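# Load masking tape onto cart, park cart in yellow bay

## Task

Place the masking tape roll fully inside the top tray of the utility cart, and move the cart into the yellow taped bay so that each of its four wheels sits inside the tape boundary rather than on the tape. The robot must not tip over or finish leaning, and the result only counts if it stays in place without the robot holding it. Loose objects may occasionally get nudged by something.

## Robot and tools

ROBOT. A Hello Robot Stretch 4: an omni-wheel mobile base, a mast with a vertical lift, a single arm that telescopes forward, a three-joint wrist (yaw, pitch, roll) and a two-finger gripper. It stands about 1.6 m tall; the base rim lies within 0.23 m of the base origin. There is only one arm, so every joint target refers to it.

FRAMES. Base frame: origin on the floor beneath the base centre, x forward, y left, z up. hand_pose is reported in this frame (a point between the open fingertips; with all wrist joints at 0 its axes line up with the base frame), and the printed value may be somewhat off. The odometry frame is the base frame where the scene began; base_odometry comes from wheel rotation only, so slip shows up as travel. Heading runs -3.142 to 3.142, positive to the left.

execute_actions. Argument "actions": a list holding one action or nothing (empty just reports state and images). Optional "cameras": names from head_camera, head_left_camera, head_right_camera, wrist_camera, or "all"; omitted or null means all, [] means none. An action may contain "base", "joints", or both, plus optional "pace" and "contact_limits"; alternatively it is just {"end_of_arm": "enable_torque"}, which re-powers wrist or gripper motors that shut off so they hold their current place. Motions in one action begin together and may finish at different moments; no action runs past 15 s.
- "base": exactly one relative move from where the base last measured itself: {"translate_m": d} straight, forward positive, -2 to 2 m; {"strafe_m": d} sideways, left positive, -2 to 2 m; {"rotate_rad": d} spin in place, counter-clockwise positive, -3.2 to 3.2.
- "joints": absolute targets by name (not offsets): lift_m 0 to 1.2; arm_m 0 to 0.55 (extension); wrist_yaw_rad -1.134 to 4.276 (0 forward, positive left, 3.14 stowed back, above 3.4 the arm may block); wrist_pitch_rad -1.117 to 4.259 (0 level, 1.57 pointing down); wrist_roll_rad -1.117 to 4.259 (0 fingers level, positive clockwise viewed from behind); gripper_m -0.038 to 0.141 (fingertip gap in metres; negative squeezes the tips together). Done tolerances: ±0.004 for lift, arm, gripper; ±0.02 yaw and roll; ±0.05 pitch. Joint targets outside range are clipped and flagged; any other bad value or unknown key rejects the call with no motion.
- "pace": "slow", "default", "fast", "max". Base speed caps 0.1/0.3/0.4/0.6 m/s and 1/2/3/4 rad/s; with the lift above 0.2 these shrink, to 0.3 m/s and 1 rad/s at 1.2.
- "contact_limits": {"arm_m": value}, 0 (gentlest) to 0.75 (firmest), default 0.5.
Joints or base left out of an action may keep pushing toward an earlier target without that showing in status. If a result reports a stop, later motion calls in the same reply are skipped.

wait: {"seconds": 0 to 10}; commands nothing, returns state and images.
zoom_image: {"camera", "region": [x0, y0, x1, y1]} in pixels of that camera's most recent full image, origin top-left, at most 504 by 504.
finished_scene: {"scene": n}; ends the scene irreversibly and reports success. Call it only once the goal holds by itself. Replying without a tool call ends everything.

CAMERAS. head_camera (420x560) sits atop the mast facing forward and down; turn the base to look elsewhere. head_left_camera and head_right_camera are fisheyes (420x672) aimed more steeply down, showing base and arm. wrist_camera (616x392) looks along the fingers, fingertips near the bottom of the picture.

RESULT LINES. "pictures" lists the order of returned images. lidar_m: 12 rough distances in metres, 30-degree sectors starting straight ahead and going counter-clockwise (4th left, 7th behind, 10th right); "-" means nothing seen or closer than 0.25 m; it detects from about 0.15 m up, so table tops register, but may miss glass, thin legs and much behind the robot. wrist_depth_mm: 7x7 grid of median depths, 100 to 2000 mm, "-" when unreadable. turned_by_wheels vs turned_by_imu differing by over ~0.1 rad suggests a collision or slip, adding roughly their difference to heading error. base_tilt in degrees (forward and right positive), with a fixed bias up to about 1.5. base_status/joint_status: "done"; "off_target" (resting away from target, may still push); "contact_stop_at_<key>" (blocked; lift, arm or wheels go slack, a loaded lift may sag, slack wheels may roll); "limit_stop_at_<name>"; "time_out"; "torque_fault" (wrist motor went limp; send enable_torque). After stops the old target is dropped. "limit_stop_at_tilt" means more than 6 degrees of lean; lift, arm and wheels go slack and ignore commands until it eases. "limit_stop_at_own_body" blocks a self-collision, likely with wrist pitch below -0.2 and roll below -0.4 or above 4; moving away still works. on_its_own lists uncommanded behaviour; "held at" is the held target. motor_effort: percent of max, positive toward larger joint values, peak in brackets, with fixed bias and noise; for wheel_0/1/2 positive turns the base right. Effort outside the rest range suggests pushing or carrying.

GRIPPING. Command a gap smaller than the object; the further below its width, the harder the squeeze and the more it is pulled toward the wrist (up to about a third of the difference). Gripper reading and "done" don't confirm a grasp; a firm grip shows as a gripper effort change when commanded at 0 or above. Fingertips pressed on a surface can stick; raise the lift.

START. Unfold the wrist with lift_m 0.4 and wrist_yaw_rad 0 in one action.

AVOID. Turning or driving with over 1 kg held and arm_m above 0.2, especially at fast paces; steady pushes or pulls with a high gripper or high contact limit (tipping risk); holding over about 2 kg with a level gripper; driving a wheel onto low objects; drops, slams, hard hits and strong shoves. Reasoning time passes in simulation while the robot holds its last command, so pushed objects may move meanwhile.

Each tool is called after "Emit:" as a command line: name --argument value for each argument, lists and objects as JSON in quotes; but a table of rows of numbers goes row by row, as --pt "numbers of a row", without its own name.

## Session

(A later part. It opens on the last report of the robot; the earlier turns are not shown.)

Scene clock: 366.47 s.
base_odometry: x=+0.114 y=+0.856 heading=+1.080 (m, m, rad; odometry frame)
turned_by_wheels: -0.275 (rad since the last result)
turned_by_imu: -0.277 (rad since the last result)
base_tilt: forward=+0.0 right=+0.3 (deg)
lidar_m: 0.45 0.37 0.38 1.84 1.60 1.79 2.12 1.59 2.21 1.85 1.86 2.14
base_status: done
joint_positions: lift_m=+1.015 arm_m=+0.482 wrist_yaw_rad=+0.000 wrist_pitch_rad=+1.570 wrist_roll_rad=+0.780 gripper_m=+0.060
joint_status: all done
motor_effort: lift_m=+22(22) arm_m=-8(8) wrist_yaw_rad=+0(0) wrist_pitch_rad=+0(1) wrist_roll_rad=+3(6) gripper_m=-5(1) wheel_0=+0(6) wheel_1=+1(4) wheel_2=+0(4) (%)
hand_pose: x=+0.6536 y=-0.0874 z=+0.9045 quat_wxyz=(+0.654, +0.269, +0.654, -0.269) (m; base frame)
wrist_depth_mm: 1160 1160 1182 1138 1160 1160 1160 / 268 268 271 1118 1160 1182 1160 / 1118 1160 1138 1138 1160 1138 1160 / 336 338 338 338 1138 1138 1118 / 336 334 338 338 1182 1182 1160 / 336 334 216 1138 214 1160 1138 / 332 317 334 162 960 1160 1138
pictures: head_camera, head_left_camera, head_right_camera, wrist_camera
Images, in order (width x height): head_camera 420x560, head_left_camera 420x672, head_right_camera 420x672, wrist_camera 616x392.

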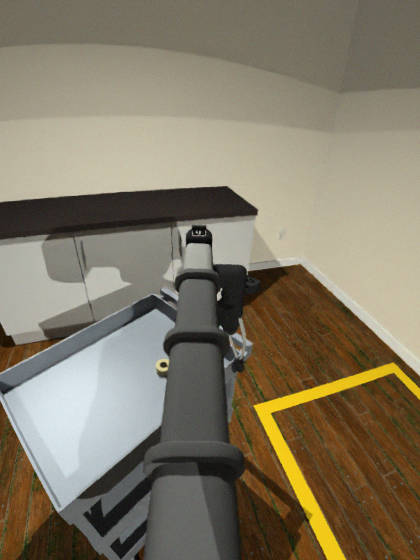

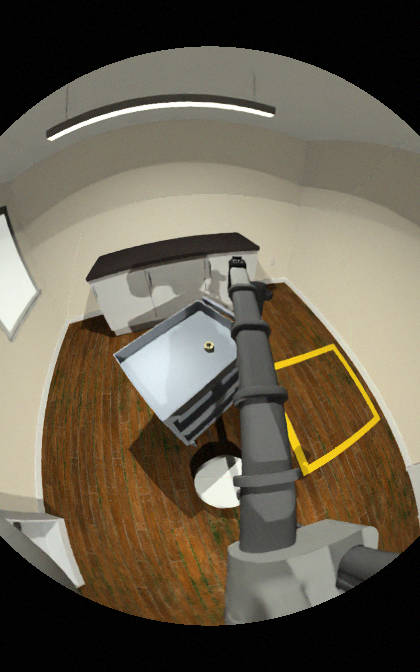

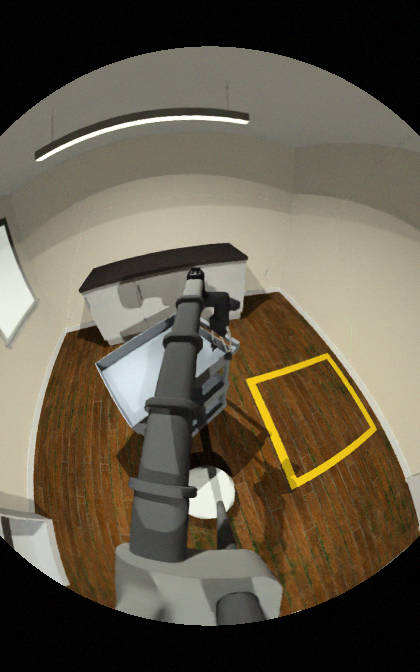

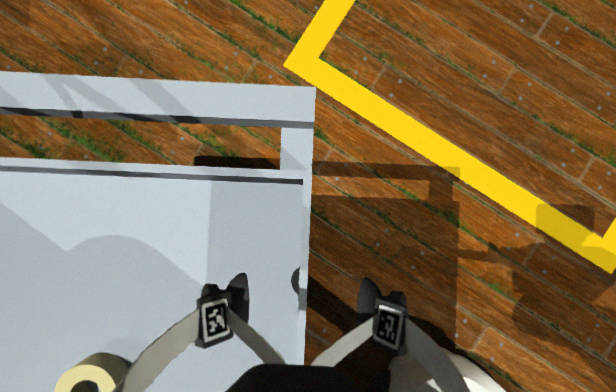

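Emit:
execute_actions --actions '[{"joints": {"lift_m": 0.94, "gripper_m": 0.028}, "pace": "fast"}]' --cameras '["wrist_camera"]'

Scene clock: 376.50 s.
base_odometry: x=+0.114 y=+0.856 heading=+1.080 (m, m, rad; odometry frame)
turned_by_wheels: +0.000 (rad since the last result)
turned_by_imu: +0.001 (rad since the last result)
base_tilt: forward=+0.0 right=+0.3 (deg)
lidar_m: 0.44 0.36 0.38 1.86 1.59 1.80 2.11 1.61 2.20 1.86 1.86 2.15
base_status: not commanded
joint_positions: lift_m=+0.940 arm_m=+0.482 wrist_yaw_rad=+0.000 wrist_pitch_rad=+1.570 wrist_roll_rad=+0.780 gripper_m=+0.028
joint_status: all done
motor_effort: lift_m=+14(21) arm_m=-8(8) wrist_yaw_rad=+0(0) wrist_pitch_rad=+0(1) wrist_roll_rad=+2(3) gripper_m=-5(4) wheel_0=+1(0) wheel_1=+1(1) wheel_2=+0(0) (%)
hand_pose: x=+0.6536 y=-0.0874 z=+0.8301 quat_wxyz=(+0.654, +0.269, +0.654, -0.269) (m; base frame)
wrist_depth_mm: 195 1078 1078 1078 1078 1098 1098 / 208 200 194 220 1098 1078 1078 / 1060 1060 1098 1078 1078 1078 1078 / 262 262 263 263 1078 1078 1060 / 263 262 262 263 1060 1060 1060 / 262 262 223 216 1078 1060 1060 / 260 258 259 160 917 1060 1060
pictures: wrist_camera
Images, in order (width x height): wrist_camera 616x392.

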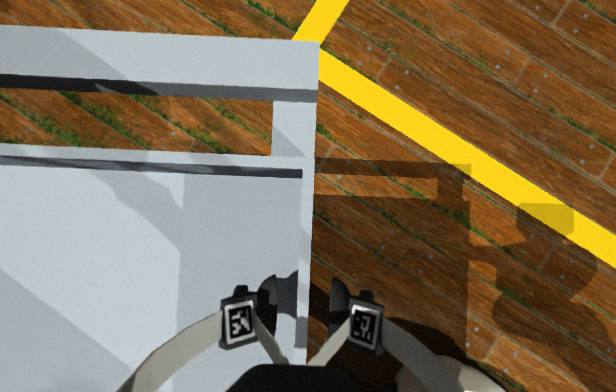

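Emit:
execute_actions --actions '[{"joints": {"gripper_m": -0.025}}]' --cameras '["head_right_camera", "wrist_camera"]'

Scene clock: 380.23 s.
base_odometry: x=+0.114 y=+0.856 heading=+1.080 (m, m, rad; odometry frame)
turned_by_wheels: +0.000 (rad since the last result)
turned_by_imu: +0.001 (rad since the last result)
base_tilt: forward=+0.0 right=+0.3 (deg)
lidar_m: 0.45 0.37 0.39 1.84 1.61 1.80 2.12 1.60 2.19 1.87 1.85 2.14
base_status: not commanded
joint_positions: lift_m=+0.940 arm_m=+0.482 wrist_yaw_rad=+0.000 wrist_pitch_rad=+1.567 wrist_roll_rad=+0.780 gripper_m=-0.024
joint_status: all done
motor_effort: lift_m=+22(22) arm_m=-8(8) wrist_yaw_rad=-1(2) wrist_pitch_rad=+9(8) wrist_roll_rad=+2(3) gripper_m=-25(27) wheel_0=+0(0) wheel_1=+1(1) wheel_2=+0(0) (%)
hand_pose: x=+0.6545 y=-0.0874 z=+0.8295 quat_wxyz=(+0.655, +0.269, +0.653, -0.268) (m; base frame)
wrist_depth_mm: 189 188 1060 1060 1078 1042 1078 / 208 200 193 213 1060 1098 1078 / 1042 1078 1078 213 1078 1060 1060 / 256 257 257 258 1060 1060 1060 / 255 256 257 257 1042 1060 1078 / 255 255 256 202 1060 1060 1042 / 255 254 254 185 179 1060 1042
pictures: head_right_camera, wrist_camera
Images, in order (width x height): head_right_camera 420x672, wrist_camera 616x392.

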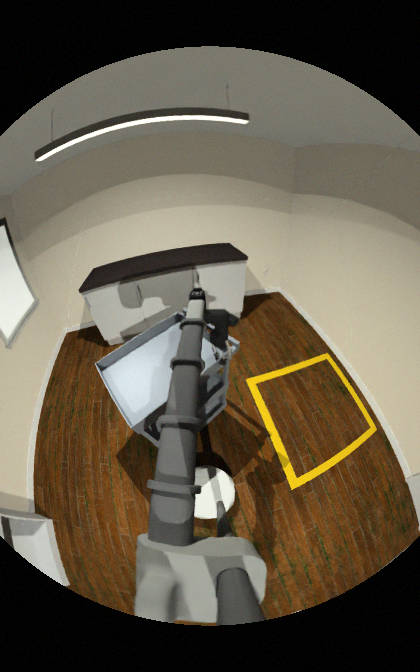

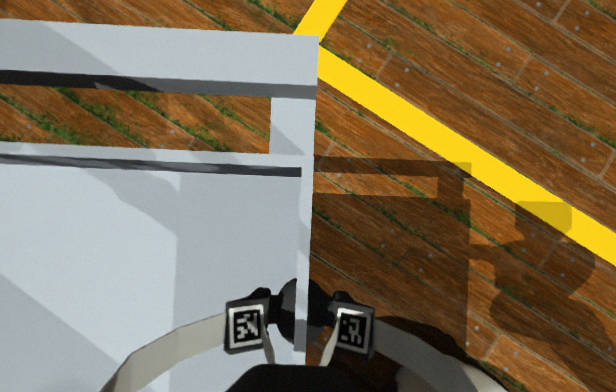

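Emit:
zoom_image --camera "head_right_camera" --region '[220, 335, 390, 505]'

Region (220, 335, 390, 505) of head_right_camera's 420x672 image, scaled by 2.965, with more detail than that image has.

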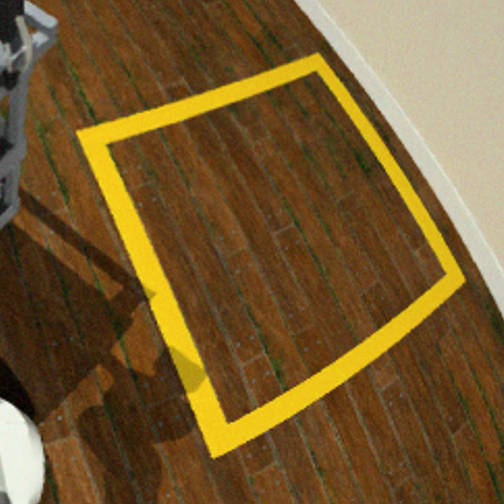

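Emit:
execute_actions --actions '[{"base": {"strafe_m": -1.29}, "joints": {"lift_m": 0.933}, "pace": "default"}]'

Scene clock: 402.07 s.
base_odometry: x=+1.252 y=+0.249 heading=+1.080 (m, m, rad; odometry frame)
turned_by_wheels: +0.000 (rad since the last result)
turned_by_imu: +0.007 (rad since the last result)
base_tilt: forward=+0.0 right=+0.2 (deg)
lidar_m: 0.47 0.38 0.42 3.10 2.80 1.45 1.50 1.30 0.75 0.62 0.61 0.72
base_status: done
joint_positions: lift_m=+0.933 arm_m=+0.482 wrist_yaw_rad=-0.001 wrist_pitch_rad=+1.570 wrist_roll_rad=+0.781 gripper_m=-0.024
joint_status: all done
motor_effort: lift_m=+13(22) arm_m=-8(8) wrist_yaw_rad=+2(2) wrist_pitch_rad=-1(9) wrist_roll_rad=-1(1) gripper_m=-18(24) wheel_0=-1(20) wheel_1=+1(5) wheel_2=+0(8) (%)
hand_pose: x=+0.6535 y=-0.0874 z=+0.8232 quat_wxyz=(+0.654, +0.270, +0.653, -0.269) (m; base frame)
wrist_depth_mm: 188 189 189 759 647 525 442 / 1060 1078 204 194 854 654 530 / 257 256 1060 213 1078 842 661 / 256 257 257 256 1078 1060 842 / 255 256 256 257 1060 1060 1078 / 254 254 255 205 1042 1042 1060 / 254 253 254 185 866 1025 1060
pictures: head_camera, head_left_camera, head_right_camera, wrist_camera
Images, in order (width x height): head_camera 420x560, head_left_camera 420x672, head_right_camera 420x672, wrist_camera 616x392.

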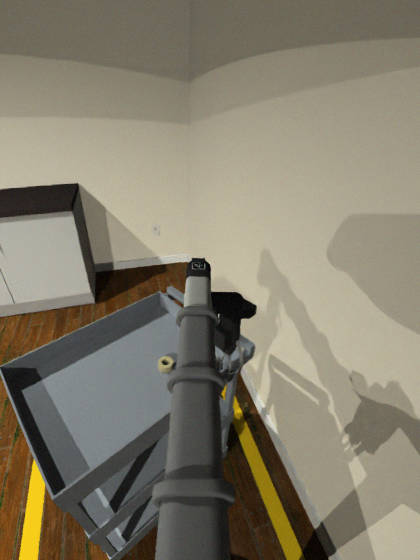

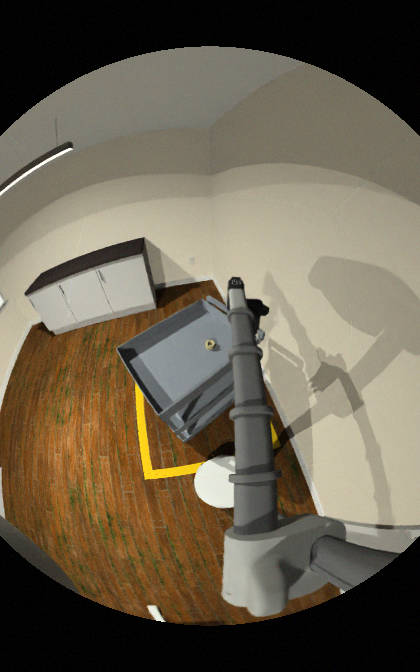

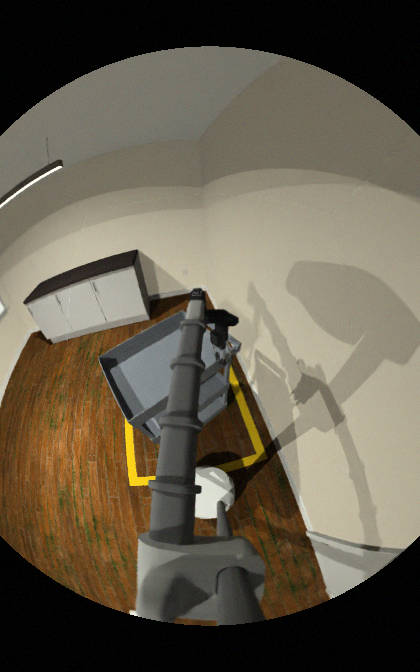

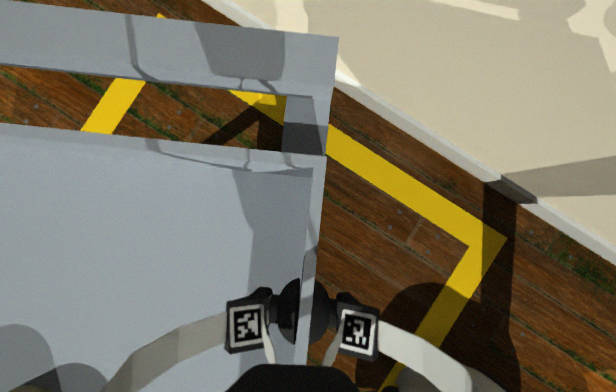

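Emit:
zoom_image --camera "head_left_camera" --region '[100, 290, 300, 490]'

Emit:
execute_actions --actions '[{"joints": {"lift_m": 0.939, "gripper_m": 0.035}}]' --cameras '["wrist_camera"]'

Region (100, 290, 300, 490) of head_left_camera's 420x672 image, scaled by 2.520, with more detail than that image has.

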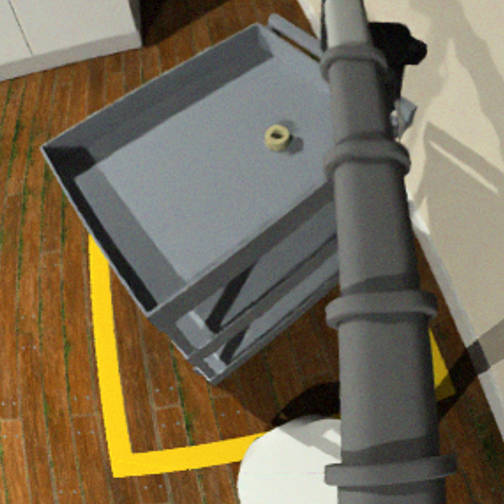

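Scene clock: 418.67 s.
base_odometry: x=+1.252 y=+0.249 heading=+1.080 (m, m, rad; odometry frame)
turned_by_wheels: +0.000 (rad since the last result)
turned_by_imu: +0.001 (rad since the last result)
base_tilt: forward=+0.0 right=+0.3 (deg)
lidar_m: 0.45 0.38 0.42 3.09 2.79 1.44 1.53 1.32 0.74 0.62 0.61 0.72
base_status: not commanded
joint_positions: lift_m=+0.939 arm_m=+0.482 wrist_yaw_rad=-0.001 wrist_pitch_rad=+1.570 wrist_roll_rad=+0.780 gripper_m=+0.035
joint_status: all done
motor_effort: lift_m=+23(28) arm_m=-8(8) wrist_yaw_rad=+1(3) wrist_pitch_rad=+0(4) wrist_roll_rad=+1(1) gripper_m=-7(23) wheel_0=-1(1) wheel_1=+1(1) wheel_2=+0(0) (%)
hand_pose: x=+0.6536 y=-0.0874 z=+0.8284 quat_wxyz=(+0.654, +0.269, +0.654, -0.269) (m; base frame)
wrist_depth_mm: 193 192 193 759 661 525 449 / 1098 1078 207 196 854 647 535 / 260 262 1060 218 1098 854 668 / 260 260 262 263 1078 1078 854 / 258 260 259 260 1060 1060 1060 / 257 258 212 258 1060 1060 1078 / 257 257 259 156 193 1060 1060
pictures: wrist_camera
Images, in order (width x height): wrist_camera 616x392.

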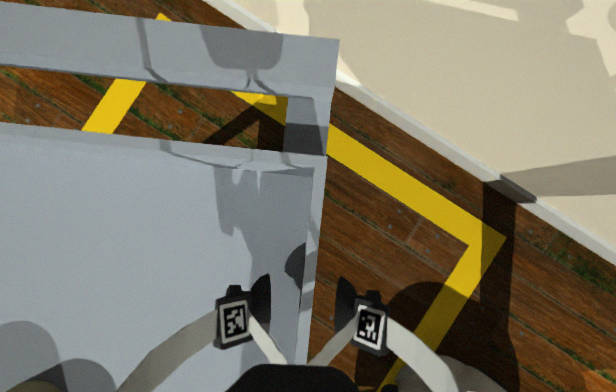

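Emit:
execute_actions --actions '[{"joints": {"lift_m": 1.035}, "pace": "max"}]'

Scene clock: 421.03 s.
base_odometry: x=+1.252 y=+0.249 heading=+1.080 (m, m, rad; odometry frame)
turned_by_wheels: +0.000 (rad since the last result)
turned_by_imu: +0.001 (rad since the last result)
base_tilt: forward=-0.1 right=+0.2 (deg)
lidar_m: 0.46 0.38 0.39 3.10 2.79 1.47 1.52 1.27 0.74 0.62 0.63 0.73
base_status: not commanded
joint_positions: lift_m=+1.035 arm_m=+0.482 wrist_yaw_rad=+0.000 wrist_pitch_rad=+1.570 wrist_roll_rad=+0.780 gripper_m=+0.035
joint_status: all done
motor_effort: lift_m=+22(25) arm_m=-8(8) wrist_yaw_rad=+0(1) wrist_pitch_rad=-1(0) wrist_roll_rad=+1(1) gripper_m=-6(6) wheel_0=-1(1) wheel_1=+1(1) wheel_2=+0(0) (%)
hand_pose: x=+0.6535 y=-0.0874 z=+0.9244 quat_wxyz=(+0.654, +0.269, +0.654, -0.269) (m; base frame)
wrist_depth_mm: 1182 1182 1160 878 654 521 445 / 290 290 289 1078 866 654 530 / 1138 1182 1160 314 1182 854 661 / 355 359 357 357 1160 1160 854 / 355 355 357 355 1160 1160 1182 / 355 355 213 355 1138 1160 1160 / 351 332 353 156 195 1138 1182
pictures: head_camera, head_left_camera, head_right_camera, wrist_camera
Images, in order (width x height): head_camera 420x560, head_left_camera 420x672, head_right_camera 420x672, wrist_camera 616x392.

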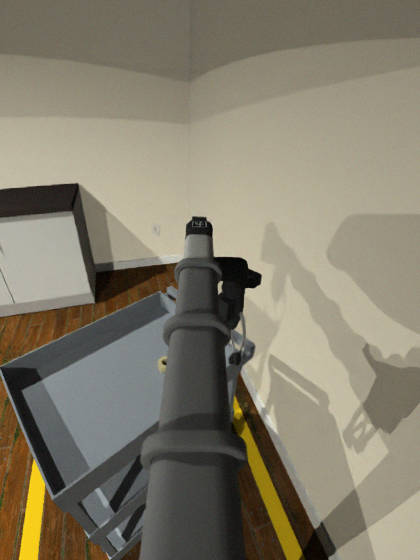

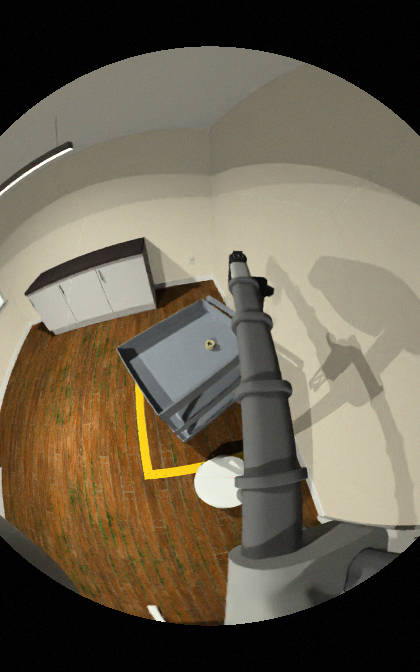

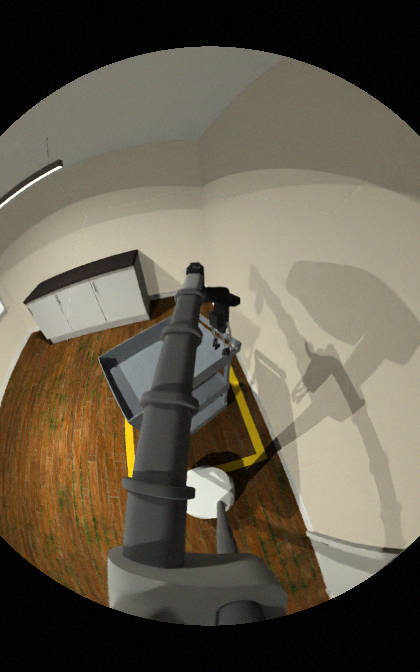

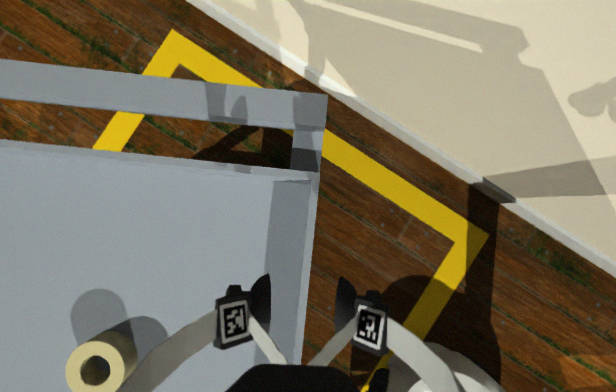

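Emit:
finished_scene --scene 2

The scene is finished: the task was done.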